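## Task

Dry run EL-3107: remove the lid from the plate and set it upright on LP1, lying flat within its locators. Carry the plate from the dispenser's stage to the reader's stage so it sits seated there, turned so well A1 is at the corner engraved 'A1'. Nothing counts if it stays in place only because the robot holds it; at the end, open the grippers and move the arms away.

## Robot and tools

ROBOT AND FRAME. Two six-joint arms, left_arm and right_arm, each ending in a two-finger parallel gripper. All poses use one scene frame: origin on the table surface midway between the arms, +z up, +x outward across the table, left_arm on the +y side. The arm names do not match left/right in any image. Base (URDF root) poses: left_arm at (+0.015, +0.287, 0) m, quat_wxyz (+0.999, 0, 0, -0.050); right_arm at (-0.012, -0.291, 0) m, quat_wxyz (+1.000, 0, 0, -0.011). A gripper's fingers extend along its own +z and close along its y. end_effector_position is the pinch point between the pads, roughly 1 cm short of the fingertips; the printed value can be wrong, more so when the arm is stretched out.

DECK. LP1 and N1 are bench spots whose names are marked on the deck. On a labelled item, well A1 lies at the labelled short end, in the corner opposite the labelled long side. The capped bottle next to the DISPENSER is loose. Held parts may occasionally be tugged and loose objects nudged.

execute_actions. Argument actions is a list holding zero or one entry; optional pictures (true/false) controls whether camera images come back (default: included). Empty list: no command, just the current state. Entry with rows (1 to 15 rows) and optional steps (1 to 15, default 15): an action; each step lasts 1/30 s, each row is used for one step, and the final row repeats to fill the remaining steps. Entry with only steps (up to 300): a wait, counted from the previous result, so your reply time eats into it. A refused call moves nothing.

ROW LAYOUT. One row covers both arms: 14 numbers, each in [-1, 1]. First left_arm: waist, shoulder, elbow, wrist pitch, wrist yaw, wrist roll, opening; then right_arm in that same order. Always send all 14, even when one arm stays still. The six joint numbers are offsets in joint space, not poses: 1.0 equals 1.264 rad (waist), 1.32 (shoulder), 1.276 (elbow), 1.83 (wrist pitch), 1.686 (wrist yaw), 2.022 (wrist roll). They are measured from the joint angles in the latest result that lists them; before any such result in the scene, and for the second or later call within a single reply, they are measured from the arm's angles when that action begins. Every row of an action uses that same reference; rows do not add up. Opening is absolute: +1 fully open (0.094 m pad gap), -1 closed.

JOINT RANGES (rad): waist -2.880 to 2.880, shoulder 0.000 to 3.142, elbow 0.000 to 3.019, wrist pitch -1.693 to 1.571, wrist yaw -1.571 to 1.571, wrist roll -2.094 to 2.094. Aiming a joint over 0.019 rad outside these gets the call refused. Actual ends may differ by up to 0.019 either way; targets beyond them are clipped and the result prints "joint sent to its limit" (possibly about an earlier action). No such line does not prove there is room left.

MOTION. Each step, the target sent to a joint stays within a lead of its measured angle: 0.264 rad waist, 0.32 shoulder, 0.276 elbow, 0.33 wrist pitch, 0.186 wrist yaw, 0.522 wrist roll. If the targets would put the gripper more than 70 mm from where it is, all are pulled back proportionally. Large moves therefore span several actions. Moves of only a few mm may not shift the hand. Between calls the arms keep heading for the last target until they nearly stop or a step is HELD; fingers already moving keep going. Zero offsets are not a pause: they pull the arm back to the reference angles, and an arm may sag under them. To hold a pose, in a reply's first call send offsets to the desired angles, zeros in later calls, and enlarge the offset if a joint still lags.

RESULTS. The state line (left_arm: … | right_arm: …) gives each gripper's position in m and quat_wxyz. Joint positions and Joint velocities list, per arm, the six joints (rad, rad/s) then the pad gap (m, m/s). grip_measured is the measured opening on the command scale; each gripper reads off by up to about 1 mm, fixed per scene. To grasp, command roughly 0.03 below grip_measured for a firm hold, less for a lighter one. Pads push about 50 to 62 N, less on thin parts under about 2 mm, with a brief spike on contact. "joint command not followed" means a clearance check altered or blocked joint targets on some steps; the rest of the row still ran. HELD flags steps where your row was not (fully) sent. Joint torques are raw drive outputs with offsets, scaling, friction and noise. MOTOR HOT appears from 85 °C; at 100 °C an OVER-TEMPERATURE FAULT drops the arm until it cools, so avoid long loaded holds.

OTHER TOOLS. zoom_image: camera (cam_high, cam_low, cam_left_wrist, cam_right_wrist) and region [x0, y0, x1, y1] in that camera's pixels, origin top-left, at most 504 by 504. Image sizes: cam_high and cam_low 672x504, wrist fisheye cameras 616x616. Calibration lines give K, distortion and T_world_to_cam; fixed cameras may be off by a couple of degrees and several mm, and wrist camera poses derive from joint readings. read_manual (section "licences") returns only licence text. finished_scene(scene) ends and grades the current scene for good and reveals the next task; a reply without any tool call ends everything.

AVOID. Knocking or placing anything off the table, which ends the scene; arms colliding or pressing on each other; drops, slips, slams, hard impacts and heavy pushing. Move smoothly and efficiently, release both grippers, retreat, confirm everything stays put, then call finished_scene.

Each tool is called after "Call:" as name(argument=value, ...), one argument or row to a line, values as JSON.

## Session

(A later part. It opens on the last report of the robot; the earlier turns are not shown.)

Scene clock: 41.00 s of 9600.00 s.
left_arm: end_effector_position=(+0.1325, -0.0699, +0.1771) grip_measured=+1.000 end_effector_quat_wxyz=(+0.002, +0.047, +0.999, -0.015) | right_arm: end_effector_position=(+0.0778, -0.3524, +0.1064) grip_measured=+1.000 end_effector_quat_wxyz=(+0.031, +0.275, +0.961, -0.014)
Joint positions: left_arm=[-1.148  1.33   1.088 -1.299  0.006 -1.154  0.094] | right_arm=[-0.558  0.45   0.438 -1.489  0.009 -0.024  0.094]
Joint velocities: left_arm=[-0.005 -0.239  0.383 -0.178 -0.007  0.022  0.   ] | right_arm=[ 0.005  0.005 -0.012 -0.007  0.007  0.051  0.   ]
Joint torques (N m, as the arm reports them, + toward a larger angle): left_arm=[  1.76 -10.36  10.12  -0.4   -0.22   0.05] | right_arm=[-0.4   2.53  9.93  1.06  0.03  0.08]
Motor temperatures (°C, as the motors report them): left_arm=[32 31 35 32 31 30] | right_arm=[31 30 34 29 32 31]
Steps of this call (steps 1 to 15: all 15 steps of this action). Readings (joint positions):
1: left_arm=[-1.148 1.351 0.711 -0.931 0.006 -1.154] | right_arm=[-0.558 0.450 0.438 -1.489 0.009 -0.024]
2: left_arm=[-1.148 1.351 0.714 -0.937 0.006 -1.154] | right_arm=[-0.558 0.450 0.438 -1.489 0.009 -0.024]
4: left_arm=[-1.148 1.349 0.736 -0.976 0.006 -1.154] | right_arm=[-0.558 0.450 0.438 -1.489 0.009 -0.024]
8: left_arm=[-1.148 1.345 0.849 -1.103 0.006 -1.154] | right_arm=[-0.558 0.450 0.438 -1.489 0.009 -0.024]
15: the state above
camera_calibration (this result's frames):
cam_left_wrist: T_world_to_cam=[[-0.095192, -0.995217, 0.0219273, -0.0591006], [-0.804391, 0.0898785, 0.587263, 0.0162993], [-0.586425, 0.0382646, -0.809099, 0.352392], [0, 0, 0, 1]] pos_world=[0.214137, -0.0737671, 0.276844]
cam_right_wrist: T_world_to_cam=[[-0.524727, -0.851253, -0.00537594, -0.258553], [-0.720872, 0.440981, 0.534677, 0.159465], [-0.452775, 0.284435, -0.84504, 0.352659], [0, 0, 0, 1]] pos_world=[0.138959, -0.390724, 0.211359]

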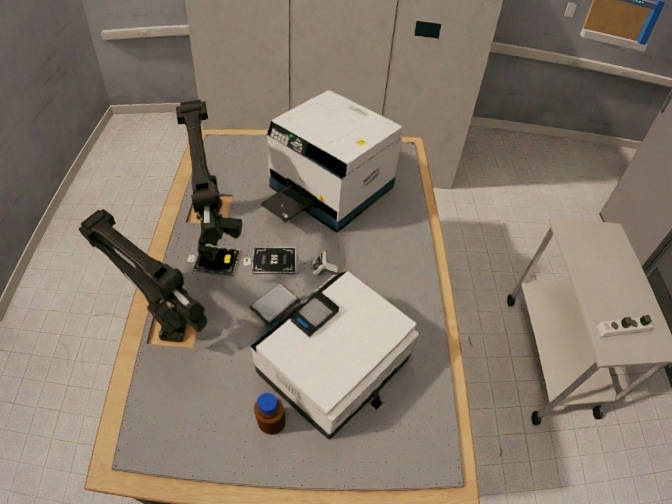

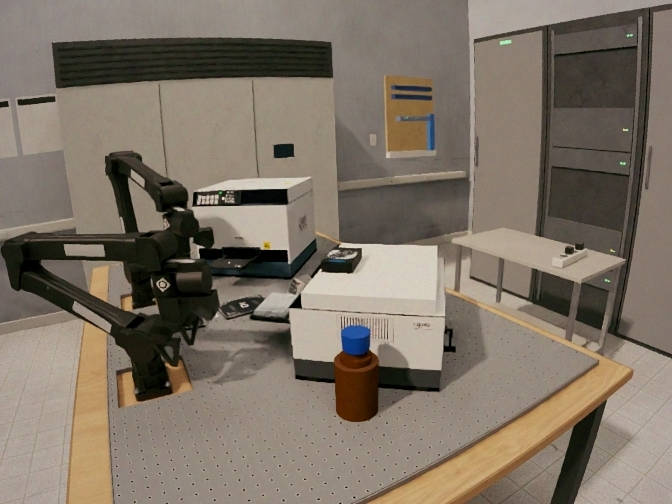

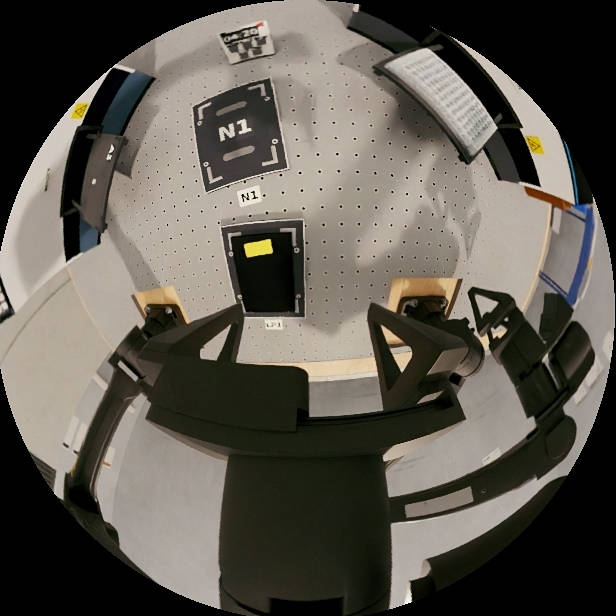

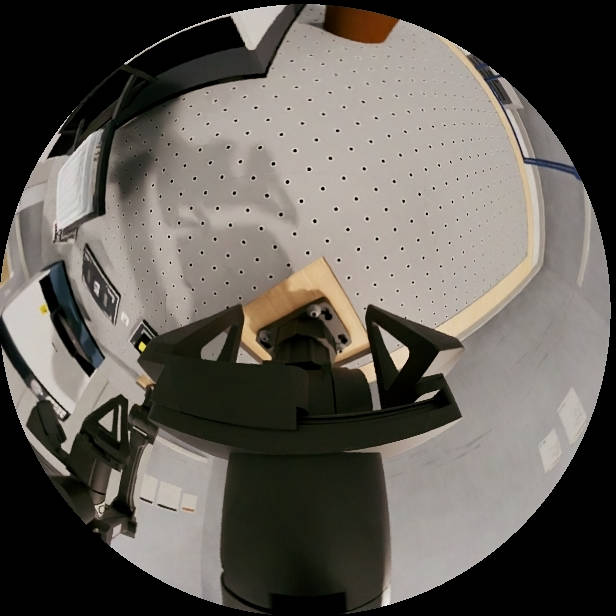

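Call:
execute_actions(
  actions=[
    {"rows":[[0.03,0.02,0.05,-0.03,0,0.15,1,0,0,0,0,0,0,1],[0.06,0.04,0.09,-0.04,0,0.3,1,0,0,0,0,0,0,1],[0.09,0.07,0.13,-0.045,0,0.45,1,0,0,0,0,0,0,1],[0.12,0.1,0.17,-0.05,0,0.6,1,0,0,0,0,0,0,1],[0.15,0.13,0.21,-0.055,0,0.75,1,0,0,0,0,0,0,1],[0.18,0.16,0.25,-0.06,0,0.9,1,0,0,0,0,0,0,1],[0.205,0.19,0.29,-0.065,0,1,1,0,0,0,0,0,0,1],[0.205,0.22,0.33,-0.07,0,1,1,0,0,0,0,0,0,1],[0.205,0.235,0.36,-0.07,0,1,1,0,0,0,0,0,0,1]]},
  ],
)

Call:
zoom_image(
  camera="cam_high",
  region=[180,235,260,290],
)

Scene clock: 43.40 s of 9600.00 s.
left_arm: end_effector_position=(+0.2976, -0.1311, +0.2089) grip_measured=+1.000 end_effector_quat_wxyz=(+0.016, +0.506, +0.862, -0.010) | right_arm: end_effector_position=(+0.0778, -0.3524, +0.1064) grip_measured=+1.000 end_effector_quat_wxyz=(+0.031, +0.275, +0.961, -0.014)
Joint positions: left_arm=[-0.873  1.642  1.514 -1.405  0.005  0.088  0.094] | right_arm=[-0.558  0.45   0.438 -1.489  0.009 -0.024  0.094]
Joint velocities: left_arm=[ 0.034  0.015  0.002 -0.125 -0.022  2.777  0.   ] | right_arm=[-0.005  0.005  0.002  0.002 -0.022 -0.051  0.   ]
Joint torques (N m, as the arm reports them, + toward a larger angle): left_arm=[ -0.2  -15.16  12.5   -0.14  -0.11   0.06] | right_arm=[-0.4   2.52  9.93  1.07  0.03  0.08]
Motor temperatures (°C, as the motors report them): left_arm=[32 31 35 32 31 30] | right_arm=[31 30 34 29 32 31]
From where the robot then was, a joint's target lay farther than a number of 1.0 reaches, so one or more steps of this call were cut to that.
Steps of this call (steps 1 to 30: the robot went on to your last target; steps 31 to 57: nothing new was sent; steps 58 to 72: all 15 steps of this action). Readings (joint positions):
58: left_arm=[-1.146 1.311 1.099 -1.322 0.006 -1.115] | right_arm=[-0.558 0.450 0.438 -1.489 0.009 -0.024]
59: left_arm=[-1.141 1.317 1.105 -1.334 0.007 -1.029] | right_arm=[-0.558 0.450 0.438 -1.489 0.009 -0.024]
61: left_arm=[-1.108 1.353 1.149 -1.364 0.008 -0.842] | right_arm=[-0.558 0.450 0.438 -1.489 0.009 -0.024]
65: left_arm=[-0.993 1.478 1.308 -1.386 0.008 -0.561] | right_arm=[-0.558 0.450 0.438 -1.489 0.009 -0.024]
72: the state above
camera_calibration (this result's frames):
cam_left_wrist: T_world_to_cam=[[-0.873375, -0.487017, -0.00550482, 0.198936], [-0.405673, 0.721153, 0.561576, 0.105438], [-0.269527, 0.4927, -0.827407, 0.446402], [0, 0, 0, 1]] pos_world=[0.336837, -0.199094, 0.31124]
cam_right_wrist: T_world_to_cam=[[-0.524727, -0.851253, -0.00537594, -0.258553], [-0.720872, 0.440981, 0.534677, 0.159465], [-0.452775, 0.284435, -0.84504, 0.352659], [0, 0, 0, 1]] pos_world=[0.138959, -0.390724, 0.211359]

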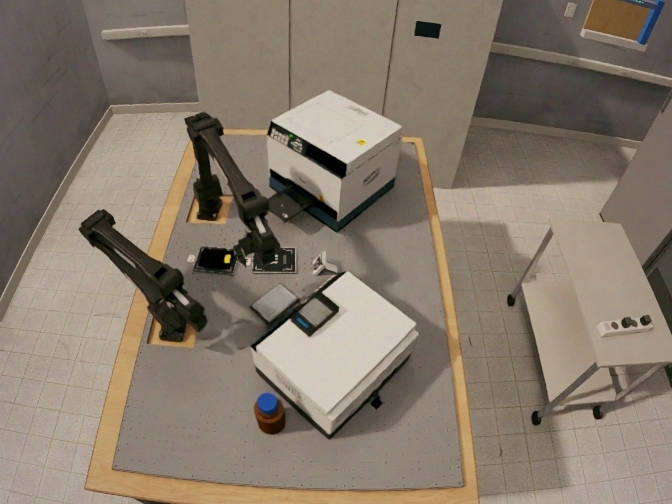

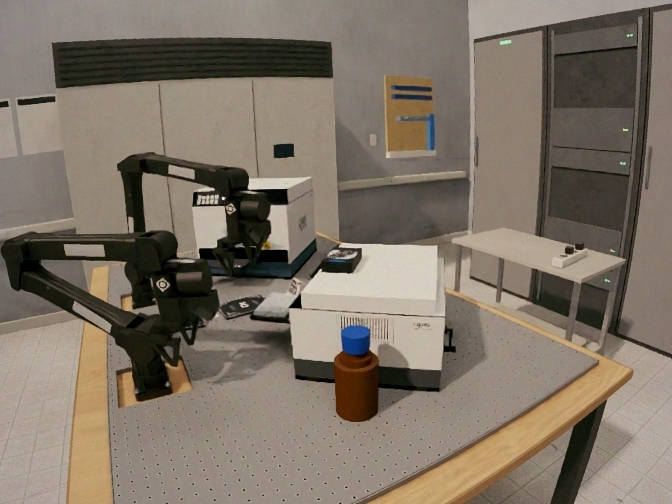

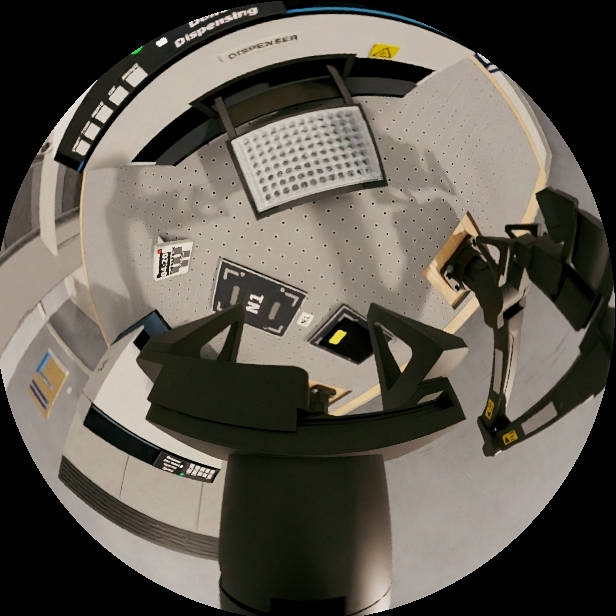

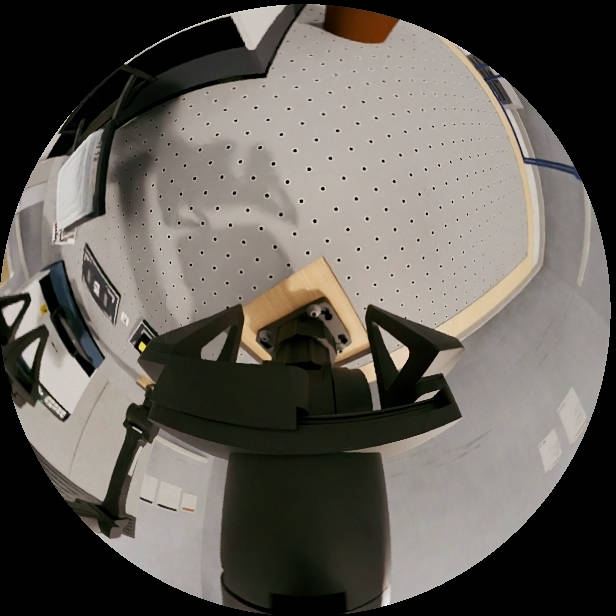

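Region (180, 235, 260, 290) of cam_high's 672x504 image, scaled by 6.300, with more detail than that image has; it fills the top 346 rows of this view, and the rest is white.

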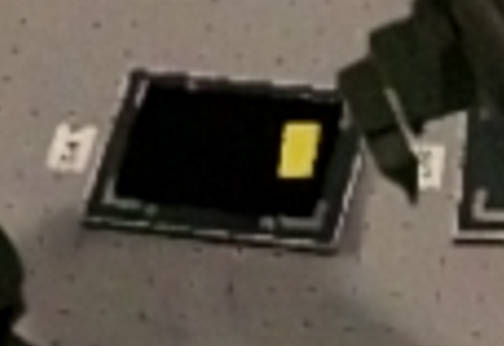

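Call:
execute_actions(
  actions=[
    {"rows":[[-0.028,0,0.03,0,0,0.612,1,0,0,0,0,0,0,1]]},
  ],
  pictures=false,
)

Call:
execute_actions(
  actions=[
    {"rows":[[0,0.03,0.06,-0.007,0,0,1,0,0,0,0,0,0,1],[0,0.06,0.1,-0.014,0,0,1,0,0,0,0,0,0,1],[0,0.09,0.14,-0.021,0,0,1,0,0,0,0,0,0,1],[0,0.12,0.18,-0.028,0,0,1,0,0,0,0,0,0,1],[0,0.15,0.22,-0.035,0,0,1,0,0,0,0,0,0,1],[0,0.18,0.26,-0.042,0,0,1,0,0,0,0,0,0,1],[0,0.21,0.3,-0.05,0,0,1,0,0,0,0,0,0,1],[0,0.235,0.33,-0.057,0,0,1,0,0,0,0,0,0,1]]},
  ],
)

Call:
zoom_image(
  camera="cam_high",
  region=[240,260,360,350],
)

Scene clock: 44.93 s of 9600.00 s.
left_arm: end_effector_position=(+0.2862, -0.1364, +0.2087) grip_measured=+1.000 end_effector_quat_wxyz=(+0.015, +0.912, +0.410, -0.000) | right_arm: end_effector_position=(+0.0778, -0.3524, +0.1064) grip_measured=+1.000 end_effector_quat_wxyz=(+0.031, +0.275, +0.961, -0.014)
Joint positions: left_arm=[-0.898  1.642  1.514 -1.413  0.005  1.299  0.094] | right_arm=[-0.558  0.45   0.438 -1.489  0.009 -0.024  0.094]
Joint velocities: left_arm=[ 0.005  0.015  0.002  0.007 -0.007  0.11   0.   ] | right_arm=[-0.015 -0.015 -0.022  0.002 -0.007  0.007  0.   ]
Joint torques (N m, as the arm reports them, + toward a larger angle): left_arm=[  0.42 -15.61  12.98   0.54  -0.12   0.15] | right_arm=[-0.39  2.5   9.93  1.06  0.03  0.08]
Motor temperatures (°C, as the motors report them): left_arm=[32 31 35 32 31 30] | right_arm=[31 30 34 29 32 31]
Steps of this call (steps 1 to 31: the robot went on to your last target; steps 32 to 46: all 15 steps of this action). Readings (joint positions):
32: left_arm=[-0.876 1.642 1.514 -1.413 0.005 0.919] | right_arm=[-0.558 0.450 0.438 -1.489 0.009 -0.024]
33: left_arm=[-0.877 1.642 1.514 -1.413 0.005 0.999] | right_arm=[-0.558 0.450 0.438 -1.489 0.009 -0.024]
35: left_arm=[-0.883 1.642 1.514 -1.413 0.005 1.114] | right_arm=[-0.558 0.450 0.438 -1.489 0.009 -0.024]
39: left_arm=[-0.895 1.642 1.514 -1.413 0.005 1.234] | right_arm=[-0.558 0.450 0.438 -1.489 0.009 -0.024]
46: the state above

Scene clock: 45.43 s of 9600.00 s.
left_arm: end_effector_position=(+0.3460, -0.2292, +0.1896) grip_measured=+1.000 end_effector_quat_wxyz=(+0.009, +0.912, +0.409, -0.001) | right_arm: end_effector_position=(+0.0778, -0.3524, +0.1064) grip_measured=+1.000 end_effector_quat_wxyz=(+0.031, +0.275, +0.961, -0.014)
Joint positions: left_arm=[-0.898  1.957  1.903 -1.499  0.005  1.3    0.094] | right_arm=[-0.558  0.45   0.438 -1.489  0.009 -0.024  0.094]
Joint velocities: left_arm=[ 0.015  0.103  0.007 -0.032  0.051 -0.022  0.   ] | right_arm=[-0.005  0.005  0.007 -0.002  0.007 -0.066  0.   ]
Joint torques (N m, as the arm reports them, + toward a larger angle): left_arm=[  1.3  -20.35  12.44  -0.5    0.01   0.02] | right_arm=[-0.39  2.5   9.93  1.07  0.03  0.08]
Motor temperatures (°C, as the motors report them): left_arm=[32 31 35 32 31 30] | right_arm=[31 30 34 29 32 31]
Steps of this call (steps 1 to 15: all 15 steps of this action). Readings (joint positions):
1: left_arm=[-0.898 1.643 1.516 -1.414 0.005 1.300] | right_arm=[-0.558 0.450 0.438 -1.489 0.009 -0.024]
2: left_arm=[-0.898 1.649 1.526 -1.418 0.005 1.300] | right_arm=[-0.558 0.450 0.438 -1.489 0.009 -0.024]
4: left_arm=[-0.898 1.687 1.592 -1.440 0.005 1.300] | right_arm=[-0.558 0.450 0.438 -1.489 0.009 -0.024]
8: left_arm=[-0.898 1.837 1.821 -1.478 0.005 1.300] | right_arm=[-0.558 0.450 0.438 -1.489 0.009 -0.024]
15: the state above
camera_calibration (this result's frames):
cam_left_wrist: T_world_to_cam=[[-0.745977, 0.665555, -0.0235566, 0.416886], [0.529958, 0.614673, 0.584228, -0.145778], [0.403315, 0.423336, -0.811248, 0.240012], [0, 0, 0, 1]] pos_world=[0.291443, -0.289461, 0.289698]
cam_right_wrist: T_world_to_cam=[[-0.524727, -0.851253, -0.00537594, -0.258553], [-0.720872, 0.440981, 0.534677, 0.159465], [-0.452775, 0.284435, -0.84504, 0.352659], [0, 0, 0, 1]] pos_world=[0.138959, -0.390724, 0.211359]

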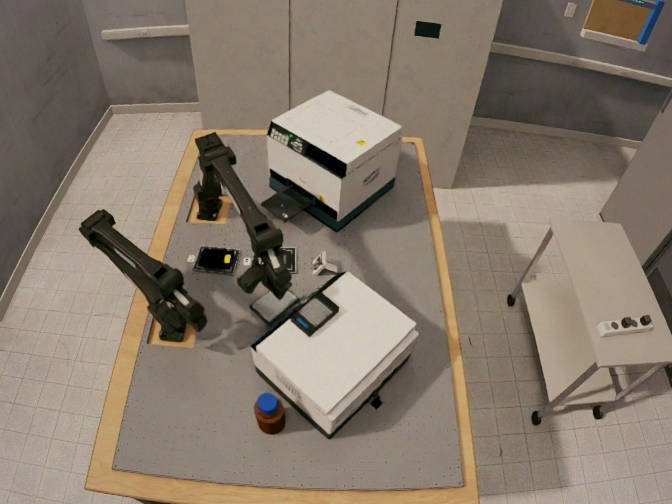

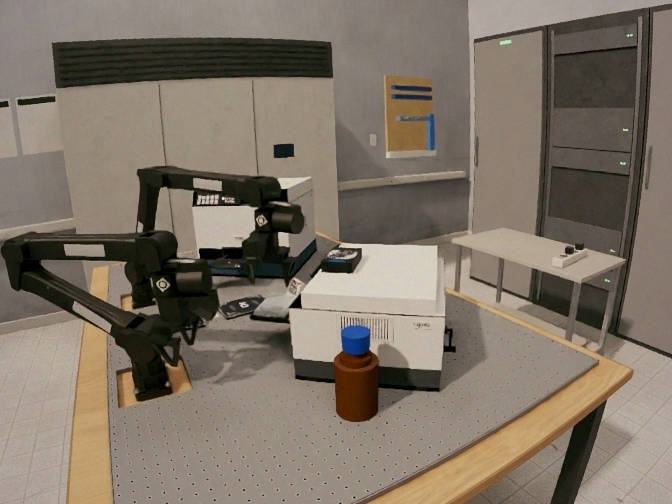

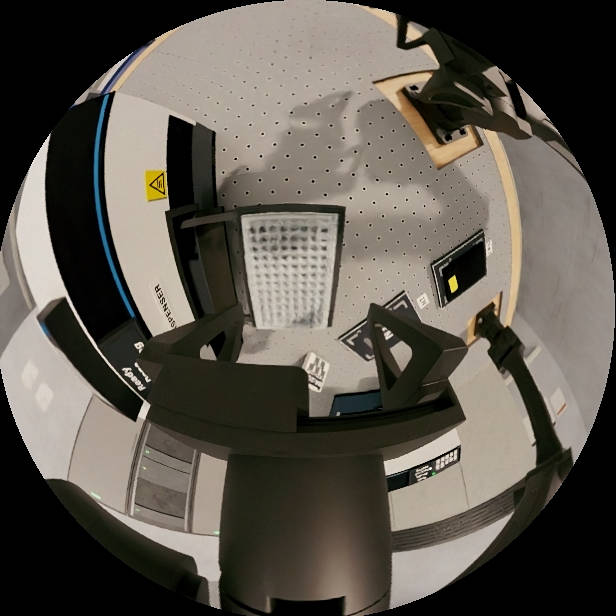

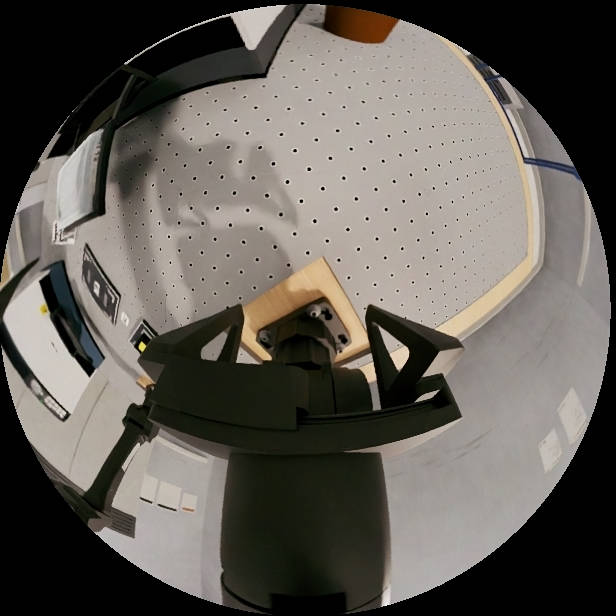

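Region (240, 260, 360, 350) of cam_high's 672x504 image, scaled by 4.200, with more detail than that image has; it fills the top 378 rows of this view, and the rest is white.

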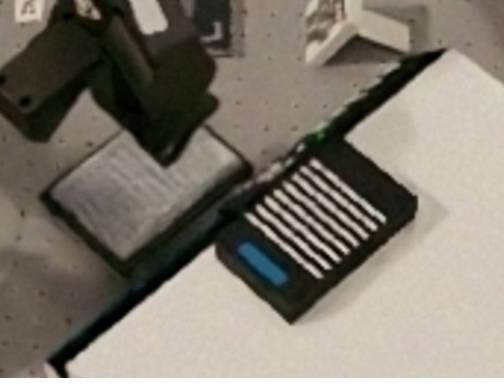

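Go to 2.015,1.885,-1.42 region first.

Call:
execute_actions(
  actions=[
    {"rows":[[0,0.01,0,0.01,0,0.015,1,0,0,0,0,0,0,1],[0,0.02,0,0.02,0,0.015,1,0,0,0,0,0,0,1],[0,0.03,0,0.03,0,0.015,1,0,0,0,0,0,0,1],[0,0.04,-0.004,0.04,0,0.015,1,0,0,0,0,0,0,1],[0,0.05,-0.008,0.05,0,0.015,1,0,0,0,0,0,0,1],[0,0.05,-0.012,0.055,0,0.015,1,0,0,0,0,0,0,1]]},
  ],
)

Scene clock: 46.63 s of 9600.00 s.
left_arm: end_effector_position=(+0.3561, -0.2448, +0.1561) grip_measured=+1.000 end_effector_quat_wxyz=(+0.020, +0.916, +0.400, +0.001) | right_arm: end_effector_position=(+0.0778, -0.3524, +0.1064) grip_measured=+1.000 end_effector_quat_wxyz=(+0.031, +0.275, +0.961, -0.014)
Joint positions: left_arm=[-0.898  2.003  1.888 -1.415  0.005  1.321  0.094] | right_arm=[-0.558  0.45   0.438 -1.489  0.009 -0.024  0.094]
Joint velocities: left_arm=[-0.015  0.024 -0.022  0.002  0.007 -0.037  0.   ] | right_arm=[-0.015  0.005 -0.007  0.002 -0.007  0.022  0.   ]
Joint torques (N m, as the arm reports them, + toward a larger angle): left_arm=[  1.3  -19.09   9.8    0.83  -0.06   0.11] | right_arm=[-0.38  2.51  9.93  1.07  0.03  0.08]
Motor temperatures (°C, as the motors report them): left_arm=[32 31 35 32 31 30] | right_arm=[31 30 34 29 32 31]
Steps of this call (steps 1 to 15: the robot went on to your last target; steps 16 to 21: nothing new was sent; steps 22 to 36: all 15 steps of this action). Readings (joint positions):
22: left_arm=[-0.898 1.958 1.903 -1.502 0.005 1.303] | right_arm=[-0.558 0.450 0.438 -1.489 0.009 -0.024]
23: left_arm=[-0.898 1.958 1.903 -1.497 0.005 1.307] | right_arm=[-0.558 0.450 0.438 -1.489 0.009 -0.024]
25: left_arm=[-0.898 1.959 1.903 -1.475 0.005 1.312] | right_arm=[-0.558 0.450 0.438 -1.489 0.009 -0.024]
29: left_arm=[-0.898 1.975 1.901 -1.423 0.005 1.318] | right_arm=[-0.558 0.450 0.438 -1.489 0.009 -0.024]
36: the state above
camera_calibration (this result's frames):
cam_left_wrist: T_world_to_cam=[[-0.73169, 0.680138, -0.045191, 0.435752], [0.535303, 0.61439, 0.579634, -0.123226], [0.421996, 0.399921, -0.813623, 0.203351], [0, 0, 0, 1]] pos_world=[0.298985, -0.301987, 0.256569]
cam_right_wrist: T_world_to_cam=[[-0.524727, -0.851253, -0.00537594, -0.258553], [-0.720872, 0.440981, 0.534677, 0.159465], [-0.452775, 0.284435, -0.84504, 0.352659], [0, 0, 0, 1]] pos_world=[0.138959, -0.390724, 0.211359]

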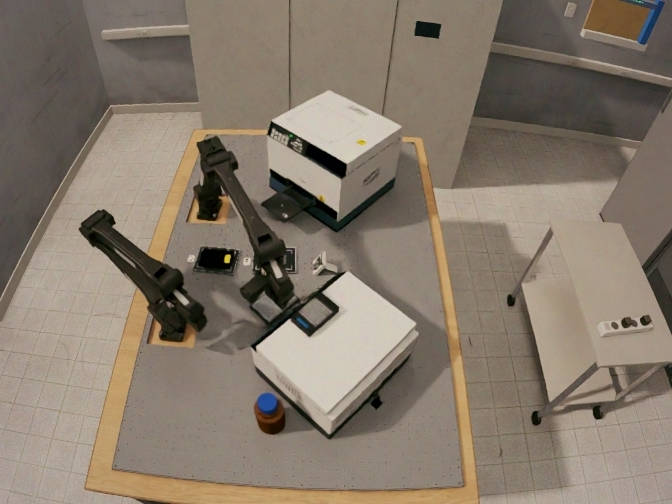

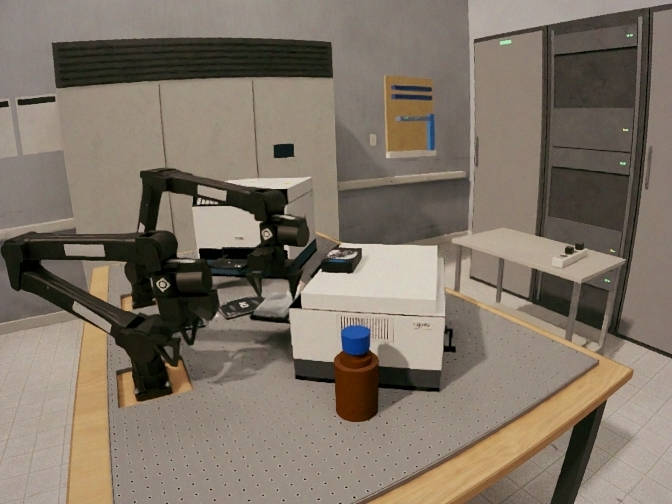

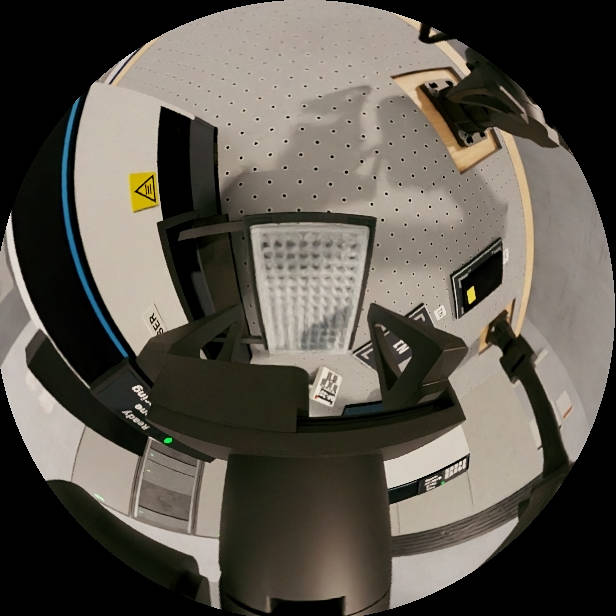

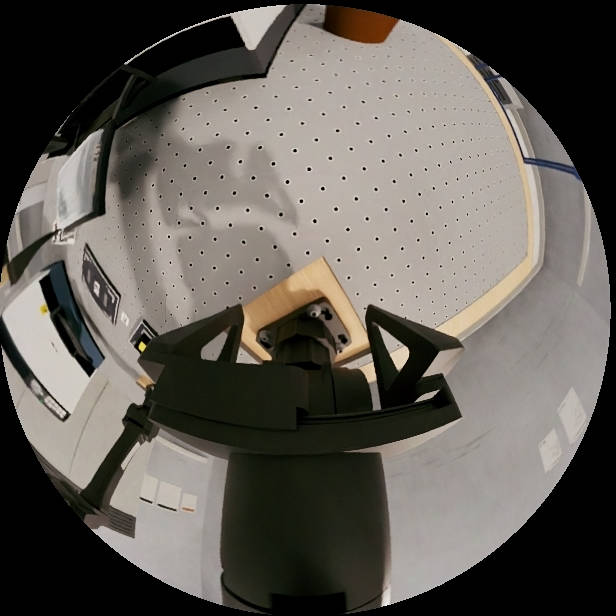

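Call:
execute_actions(
  actions=[
    {"rows":[[0,0.015,-0.005,0,0,0,1,0,0,0,0,0,0,1],[0,0.02,-0.01,0.005,0,0,1,0,0,0,0,0,0,1],[0,0.025,-0.015,0.01,0,0,1,0,0,0,0,0,0,1],[0,0.03,-0.02,0.015,0,0,1,0,0,0,0,0,0,1],[0,0.031,-0.025,0.02,0,0,1,0,0,0,0,0,0,1],[0,0.031,-0.029,0.022,0,0,1,0,0,0,0,0,0,1]]},
  ],
)

Call:
zoom_image(
  camera="cam_left_wrist",
  region=[180,160,440,370],
)

Scene clock: 48.23 s of 9600.00 s.
left_arm: end_effector_position=(+0.3538, -0.2413, +0.1330) grip_measured=+1.000 end_effector_quat_wxyz=(+0.007, +0.917, +0.400, -0.002) | right_arm: end_effector_position=(+0.0778, -0.3524, +0.1064) grip_measured=+1.000 end_effector_quat_wxyz=(+0.031, +0.275, +0.961, -0.014)
Joint positions: left_arm=[-0.898  2.02   1.853 -1.391  0.005  1.321  0.094] | right_arm=[-0.558  0.45   0.438 -1.489  0.009 -0.024  0.094]
Joint velocities: left_arm=[ 0.015 -0.015 -0.007  0.022 -0.051 -0.007  0.   ] | right_arm=[ 0.005  0.005 -0.017  0.012  0.007 -0.051  0.   ]
Joint torques (N m, as the arm reports them, + toward a larger angle): left_arm=[  1.81 -17.64   9.34   0.86  -0.07   0.03] | right_arm=[-0.4   2.5   9.93  1.07  0.03  0.08]
Motor temperatures (°C, as the motors report them): left_arm=[32 31 35 32 31 30] | right_arm=[31 30 34 29 32 31]
Steps of this call (steps 1 to 15: the robot went on to your last target; steps 16 to 33: nothing new was sent; steps 34 to 48: all 15 steps of this action). Readings (joint positions):
34: left_arm=[-0.898 2.004 1.888 -1.415 0.005 1.321] | right_arm=[-0.558 0.450 0.438 -1.489 0.009 -0.024]
35: left_arm=[-0.898 2.004 1.887 -1.415 0.005 1.321] | right_arm=[-0.558 0.450 0.438 -1.489 0.009 -0.024]
37: left_arm=[-0.898 2.004 1.881 -1.412 0.005 1.321] | right_arm=[-0.558 0.450 0.438 -1.489 0.009 -0.024]
41: left_arm=[-0.898 2.008 1.860 -1.394 0.005 1.321] | right_arm=[-0.558 0.450 0.438 -1.489 0.009 -0.024]
48: the state above
camera_calibration (this result's frames):
cam_left_wrist: T_world_to_cam=[[-0.731637, 0.681421, -0.0193309, 0.427523], [0.544189, 0.600901, 0.585471, -0.117918], [0.410568, 0.417832, -0.810463, 0.192005], [0, 0, 0, 1]] pos_world=[0.298131, -0.300692, 0.232915]
cam_right_wrist: T_world_to_cam=[[-0.524727, -0.851253, -0.00537594, -0.258553], [-0.720872, 0.440981, 0.534677, 0.159465], [-0.452775, 0.284435, -0.84504, 0.352659], [0, 0, 0, 1]] pos_world=[0.138959, -0.390724, 0.211359]

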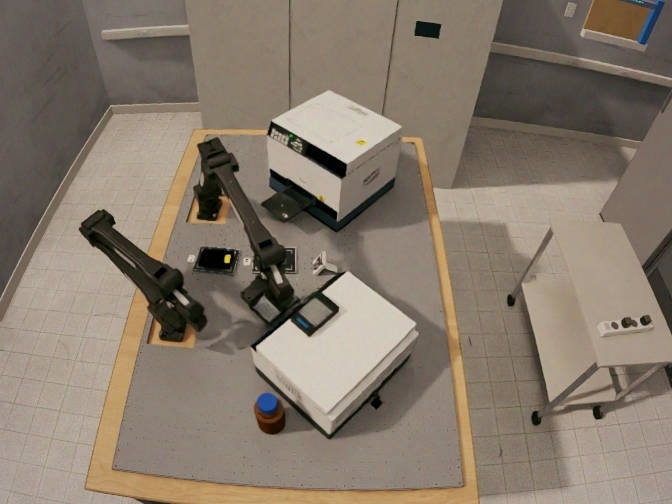

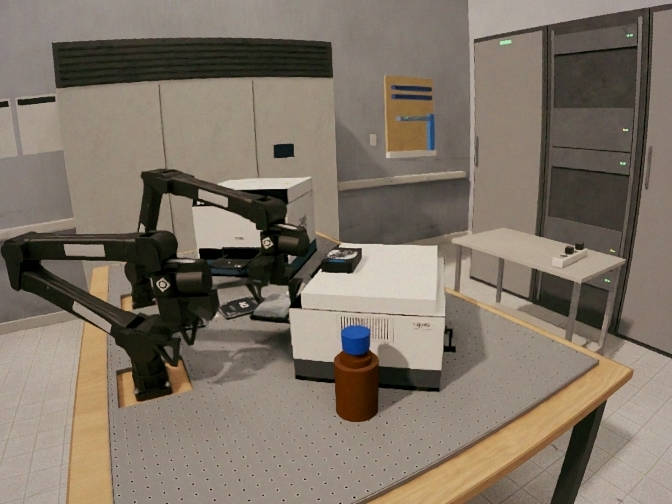

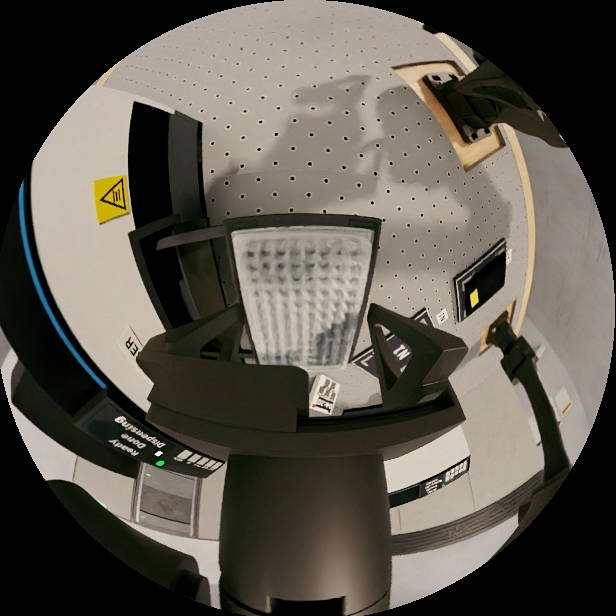

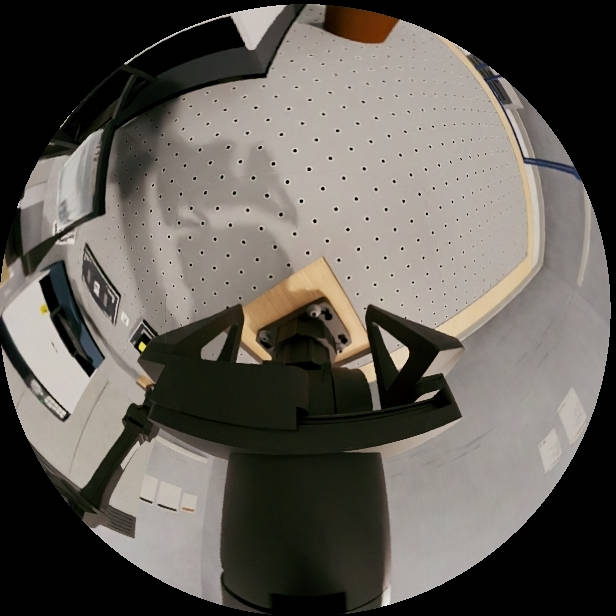

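Region (180, 160, 440, 370) of cam_left_wrist's 616x616 image, scaled by 1.938, with more detail than that image has; it fills the top 407 rows of this view, and the rest is white.

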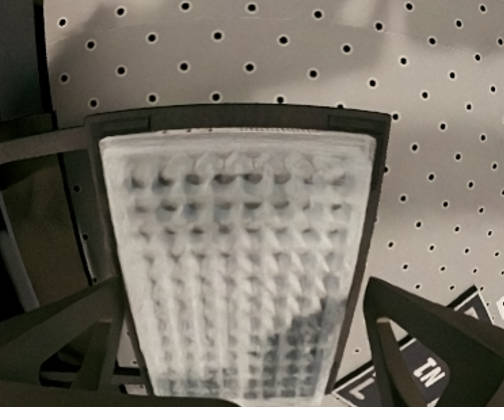

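Slightly lower and outward, then grip.

Call:
execute_actions(
  actions=[
    {"rows":[[0,0.016,0,0.011,0,0,1,0,0,0,0,0,0,1]],"steps":12},
  ],
  pictures=false,
)

Call:
execute_actions(
  actions=[
    {"rows":[[0,0,0,0,0,0,0.92,0,0,0,0,0,0,1],[0,0,0,0,0,0,0.86,0,0,0,0,0,0,1],[0,0,0,0,0,0,0.81,0,0,0,0,0,0,1],[0,0,0,0,0,0,0.78,0,0,0,0,0,0,1],[0,0,0,0,0,0,0.76,0,0,0,0,0,0,1],[0,0,0,0,0,0,0.74,0,0,0,0,0,0,1],[0,0,0,0,0,0,0.72,0,0,0,0,0,0,1],[0,0,0,0,0,0,0.7,0,0,0,0,0,0,1]],"steps":13},
  ],
)

Call:
zoom_image(
  camera="cam_left_wrist",
  region=[180,160,440,370],
)

Scene clock: 49.83 s of 9600.00 s.
left_arm: end_effector_position=(+0.3544, -0.2422, +0.1330) grip_measured=+1.000 end_effector_quat_wxyz=(+0.009, +0.917, +0.400, -0.001) | right_arm: end_effector_position=(+0.0778, -0.3524, +0.1064) grip_measured=+1.000 end_effector_quat_wxyz=(+0.031, +0.275, +0.961, -0.014)
Joint positions: left_arm=[-0.898  2.02   1.853 -1.386  0.005  1.321  0.094] | right_arm=[-0.558  0.45   0.438 -1.489  0.009 -0.024  0.094]
Joint velocities: left_arm=[-0.005  0.005 -0.007  0.027 -0.022 -0.081  0.   ] | right_arm=[ 0.005 -0.005  0.007  0.002  0.037  0.022  0.   ]
Joint torques (N m, as the arm reports them, + toward a larger angle): left_arm=[  2.23 -17.75   9.57   0.86  -0.03   0.04] | right_arm=[-0.41  2.49  9.93  1.07  0.03  0.08]
Motor temperatures (°C, as the motors report them): left_arm=[32 32 35 32 31 30] | right_arm=[31 30 34 29 32 31]
Steps of this call (steps 1 to 15: the robot went on to your last target; steps 16 to 36: nothing new was sent; steps 37 to 48: all 12 steps of this action). Readings (joint positions):
37: left_arm=[-0.898 2.020 1.853 -1.390 0.005 1.321] | right_arm=[-0.558 0.450 0.438 -1.489 0.009 -0.024]
38: left_arm=[-0.898 2.020 1.853 -1.388 0.005 1.321] | right_arm=[-0.558 0.450 0.438 -1.489 0.009 -0.024]
40: left_arm=[-0.898 2.020 1.853 -1.387 0.005 1.321] | right_arm=[-0.558 0.450 0.438 -1.489 0.009 -0.024]
44: left_arm=[-0.898 2.020 1.853 -1.386 0.005 1.321] | right_arm=[-0.558 0.450 0.438 -1.489 0.009 -0.024]
48: the state above

Scene clock: 50.27 s of 9600.00 s.
left_arm: end_effector_position=(+0.3548, -0.2425, +0.1330) grip_measured=+0.716 end_effector_quat_wxyz=(+0.010, +0.917, +0.400, -0.001) | right_arm: end_effector_position=(+0.0778, -0.3524, +0.1064) grip_measured=+1.000 end_effector_quat_wxyz=(+0.031, +0.275, +0.961, -0.014)
Joint positions: left_arm=[-0.898  2.02   1.853 -1.384  0.005  1.321  0.081] | right_arm=[-0.558  0.45   0.438 -1.489  0.009 -0.024  0.094]
Joint velocities: left_arm=[-0.005 -0.005  0.007  0.012 -0.022  0.007 -0.002] | right_arm=[ 0.005 -0.005 -0.007  0.012  0.051  0.051  0.   ]
Joint torques (N m, as the arm reports them, + toward a larger angle): left_arm=[  2.07 -20.26   9.83   0.01   0.01   0.04] | right_arm=[-0.39  2.5   9.92  1.06  0.03  0.08]
Motor temperatures (°C, as the motors report them): left_arm=[32 32 35 32 31 30] | right_arm=[31 30 34 29 32 31]
Steps of this call (steps 1 to 13: all 13 steps of this action). Readings (joint positions):
1: left_arm=[-0.898 2.020 1.853 -1.386 0.005 1.321] | right_arm=[-0.558 0.450 0.438 -1.489 0.009 -0.024]
2: left_arm=[-0.898 2.020 1.853 -1.386 0.005 1.321] | right_arm=[-0.558 0.450 0.438 -1.489 0.009 -0.024]
4: left_arm=[-0.898 2.020 1.853 -1.386 0.005 1.321] | right_arm=[-0.558 0.450 0.438 -1.489 0.009 -0.024]
8: left_arm=[-0.898 2.020 1.853 -1.384 0.005 1.321] | right_arm=[-0.558 0.450 0.438 -1.489 0.009 -0.024]
13: the state above
camera_calibration (this result's frames):
cam_left_wrist: T_world_to_cam=[[-0.731552, 0.681298, -0.0258031, 0.429902], [0.541749, 0.603855, 0.584694, -0.116015], [0.413932, 0.413755, -0.810843, 0.190023], [0, 0, 0, 1]] pos_world=[0.29869, -0.301458, 0.233005]
cam_right_wrist: T_world_to_cam=[[-0.524727, -0.851253, -0.00537594, -0.258553], [-0.720872, 0.440981, 0.534677, 0.159465], [-0.452775, 0.284435, -0.84504, 0.352659], [0, 0, 0, 1]] pos_world=[0.138959, -0.390724, 0.211359]

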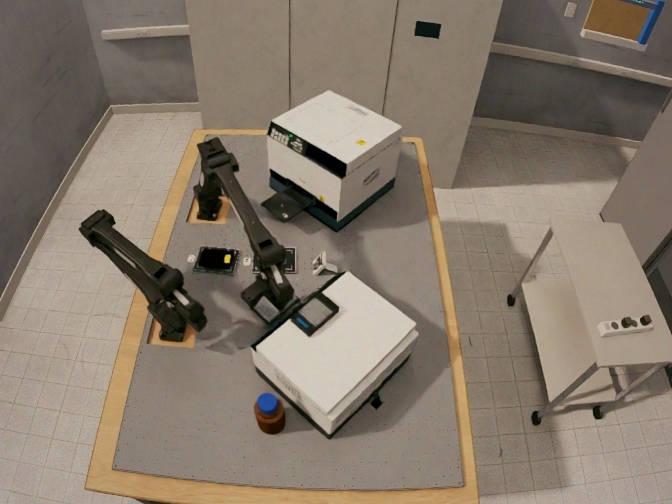

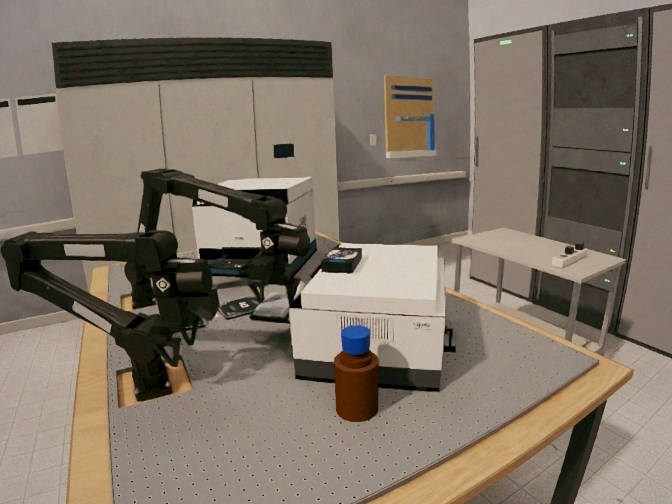

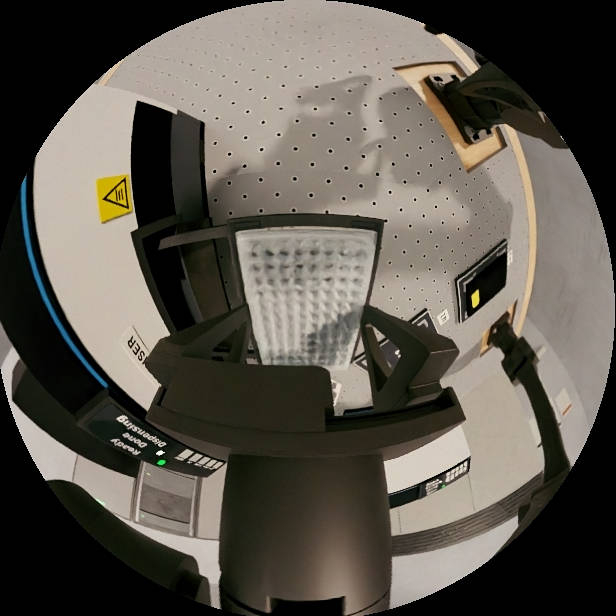

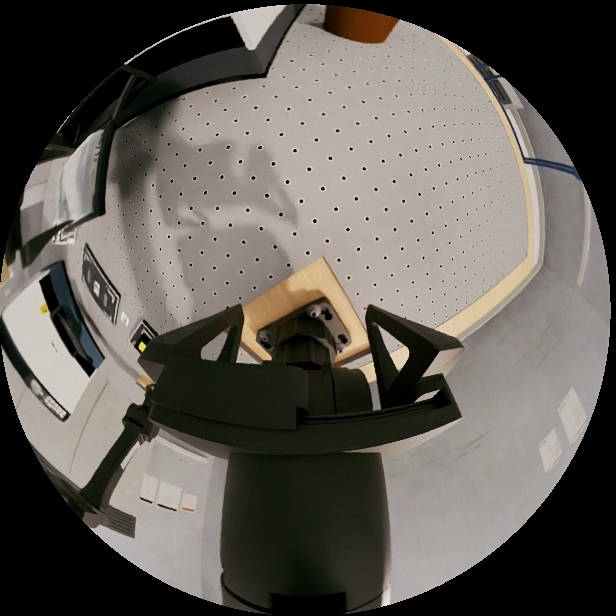

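Region (180, 160, 440, 370) of cam_left_wrist's 616x616 image, scaled by 1.938, with more detail than that image has; it fills the top 407 rows of this view, and the rest is white.

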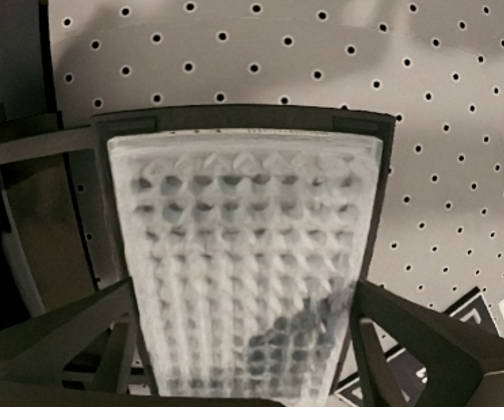

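Shallow; regrip 3 mm deeper.

Call:
execute_actions(
  actions=[
    {"rows":[[0,0,0,0,0,0,0.85,0,0,0,0,0,0,1],[0,0,0,0,0,0,0.85,0,0,0,0,0,0,1],[0,0,0,0,0,0,0.85,0,0,0,0,0,0,1],[0,0,0,0,0,0,0.85,0,0,0,0,0,0,1],[0,0,-0.008,0.01,0,0,0.85,0,0,0,0,0,0,1]]},
  ],
  pictures=false,
)

Call:
execute_actions(
  actions=[
    {"rows":[[0,0,0,0,0,0,0.8,0,0,0,0,0,0,1],[0,0,0,0,0,0,0.77,0,0,0,0,0,0,1],[0,0,0,0,0,0,0.75,0,0,0,0,0,0,1],[0,0,0,0,0,0,0.73,0,0,0,0,0,0,1],[0,0,0,0,0,0,0.71,0,0,0,0,0,0,1],[0,0,0,0,0,0,0.69,0,0,0,0,0,0,1]],"steps":13},
  ],
)

Call:
zoom_image(
  camera="cam_left_wrist",
  region=[180,160,440,370],
)

Scene clock: 51.80 s of 9600.00 s.
left_arm: end_effector_position=(+0.3543, -0.2418, +0.1310) grip_measured=+0.847 end_effector_quat_wxyz=(+0.009, +0.917, +0.400, -0.001) | right_arm: end_effector_position=(+0.0778, -0.3524, +0.1064) grip_measured=+1.000 end_effector_quat_wxyz=(+0.031, +0.275, +0.961, -0.014)
Joint positions: left_arm=[-0.898  2.02   1.848 -1.381  0.005  1.321  0.087] | right_arm=[-0.558  0.45   0.438 -1.489  0.009 -0.024  0.094]
Joint velocities: left_arm=[-0.015 -0.015  0.012 -0.032 -0.095 -0.007  0.   ] | right_arm=[-0.015 -0.005 -0.002  0.007 -0.081 -0.037  0.   ]
Joint torques (N m, as the arm reports them, + toward a larger angle): left_arm=[  2.06 -19.24   9.26   0.76  -0.07   0.05] | right_arm=[-0.38  2.51  9.92  1.07  0.03  0.08]
Motor temperatures (°C, as the motors report them): left_arm=[32 32 35 32 31 30] | right_arm=[31 30 34 29 32 31]
Steps of this call (steps 1 to 15: the robot went on to your last target; steps 16 to 31: nothing new was sent; steps 32 to 46: all 15 steps of this action). Readings (joint positions):
32: left_arm=[-0.898 2.020 1.853 -1.384 0.005 1.321] | right_arm=[-0.558 0.450 0.438 -1.489 0.009 -0.024]
33: left_arm=[-0.898 2.020 1.853 -1.384 0.005 1.321] | right_arm=[-0.558 0.450 0.438 -1.489 0.009 -0.024]
35: left_arm=[-0.898 2.020 1.853 -1.384 0.005 1.321] | right_arm=[-0.558 0.450 0.438 -1.489 0.009 -0.024]
39: left_arm=[-0.898 2.020 1.850 -1.381 0.005 1.321] | right_arm=[-0.558 0.450 0.438 -1.489 0.009 -0.024]
46: the state above

Scene clock: 52.23 s of 9600.00 s.
left_arm: end_effector_position=(+0.3545, -0.2420, +0.1310) grip_measured=+0.739 end_effector_quat_wxyz=(+0.010, +0.917, +0.400, -0.001) | right_arm: end_effector_position=(+0.0778, -0.3524, +0.1064) grip_measured=+1.000 end_effector_quat_wxyz=(+0.031, +0.275, +0.961, -0.014)
Joint positions: left_arm=[-0.898  2.02   1.848 -1.38   0.004  1.321  0.082] | right_arm=[-0.558  0.45   0.438 -1.489  0.009 -0.024  0.094]
Joint velocities: left_arm=[-0.015 -0.005 -0.007 -0.007 -0.022 -0.007  0.   ] | right_arm=[-0.005  0.005  0.002 -0.012 -0.051 -0.007  0.   ]
Joint torques (N m, as the arm reports them, + toward a larger angle): left_arm=[  1.61 -20.03   9.68   0.35  -0.07   0.06] | right_arm=[-0.39  2.51  9.93  1.07  0.03  0.08]
Motor temperatures (°C, as the motors report them): left_arm=[32 32 35 32 31 30] | right_arm=[31 30 34 29 32 31]
Steps of this call (steps 1 to 13: all 13 steps of this action). Readings (joint positions):
1: left_arm=[-0.898 2.020 1.848 -1.381 0.004 1.321] | right_arm=[-0.558 0.450 0.438 -1.489 0.009 -0.024]
2: left_arm=[-0.898 2.020 1.848 -1.381 0.004 1.321] | right_arm=[-0.558 0.450 0.438 -1.489 0.009 -0.024]
4: left_arm=[-0.898 2.020 1.848 -1.380 0.004 1.321] | right_arm=[-0.558 0.450 0.438 -1.489 0.009 -0.024]
8: left_arm=[-0.898 2.020 1.848 -1.380 0.004 1.321] | right_arm=[-0.558 0.450 0.438 -1.489 0.009 -0.024]
13: the state above
camera_calibration (this result's frames):
cam_left_wrist: T_world_to_cam=[[-0.731564, 0.681322, -0.0247877, 0.429138], [0.54192, 0.603175, 0.585237, -0.115317], [0.413686, 0.414705, -0.810483, 0.188543], [0, 0, 0, 1]] pos_world=[0.298437, -0.301014, 0.230937]
cam_right_wrist: T_world_to_cam=[[-0.524727, -0.851253, -0.00537594, -0.258553], [-0.720872, 0.440981, 0.534677, 0.159465], [-0.452775, 0.284435, -0.84504, 0.352659], [0, 0, 0, 1]] pos_world=[0.138959, -0.390724, 0.211359]

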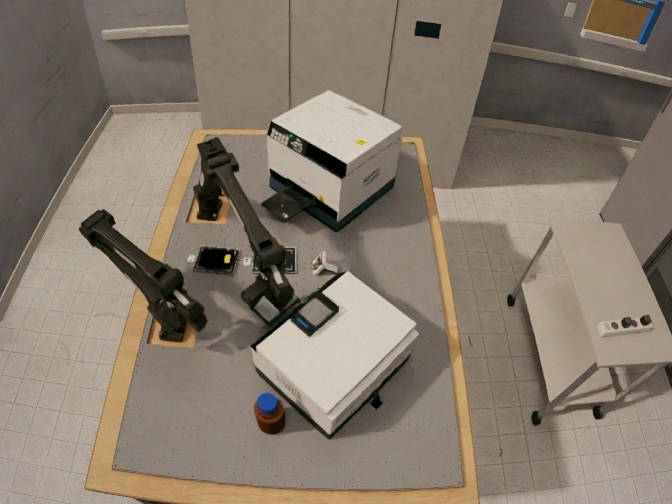

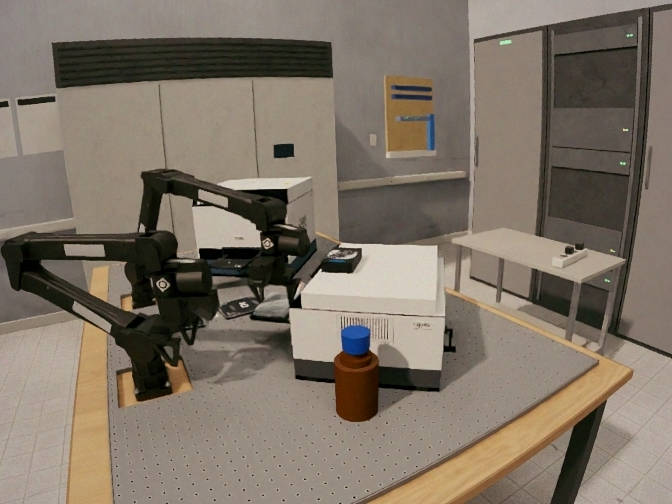

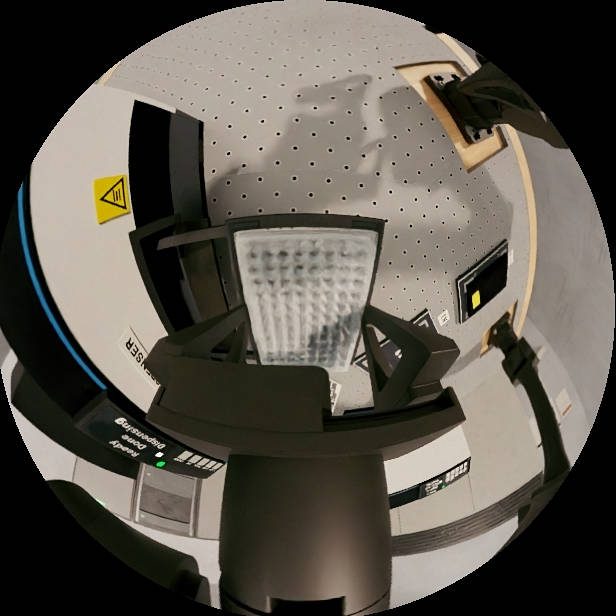

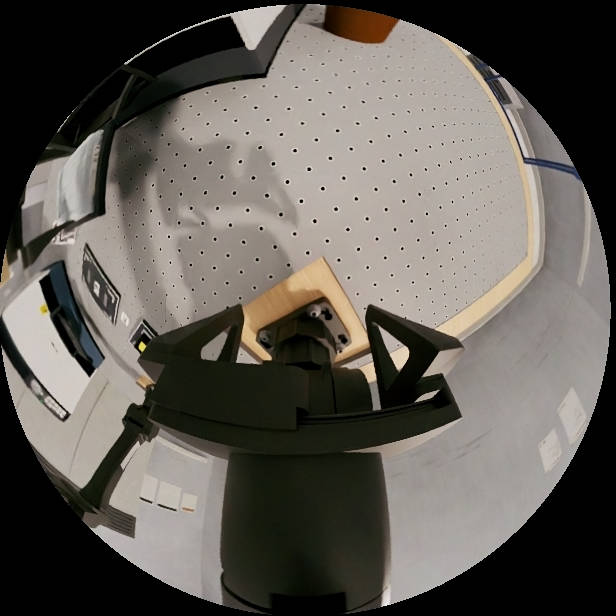

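Region (180, 160, 440, 370) of cam_left_wrist's 616x616 image, scaled by 1.938, with more detail than that image has; it fills the top 407 rows of this view, and the rest is white.

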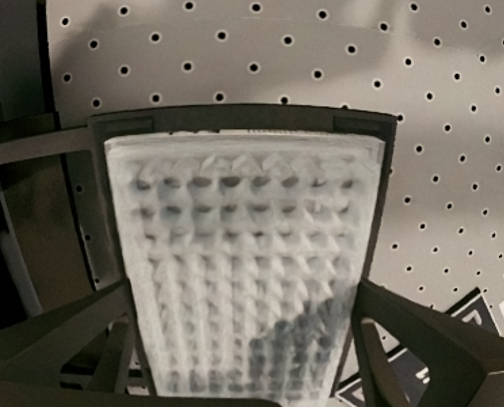

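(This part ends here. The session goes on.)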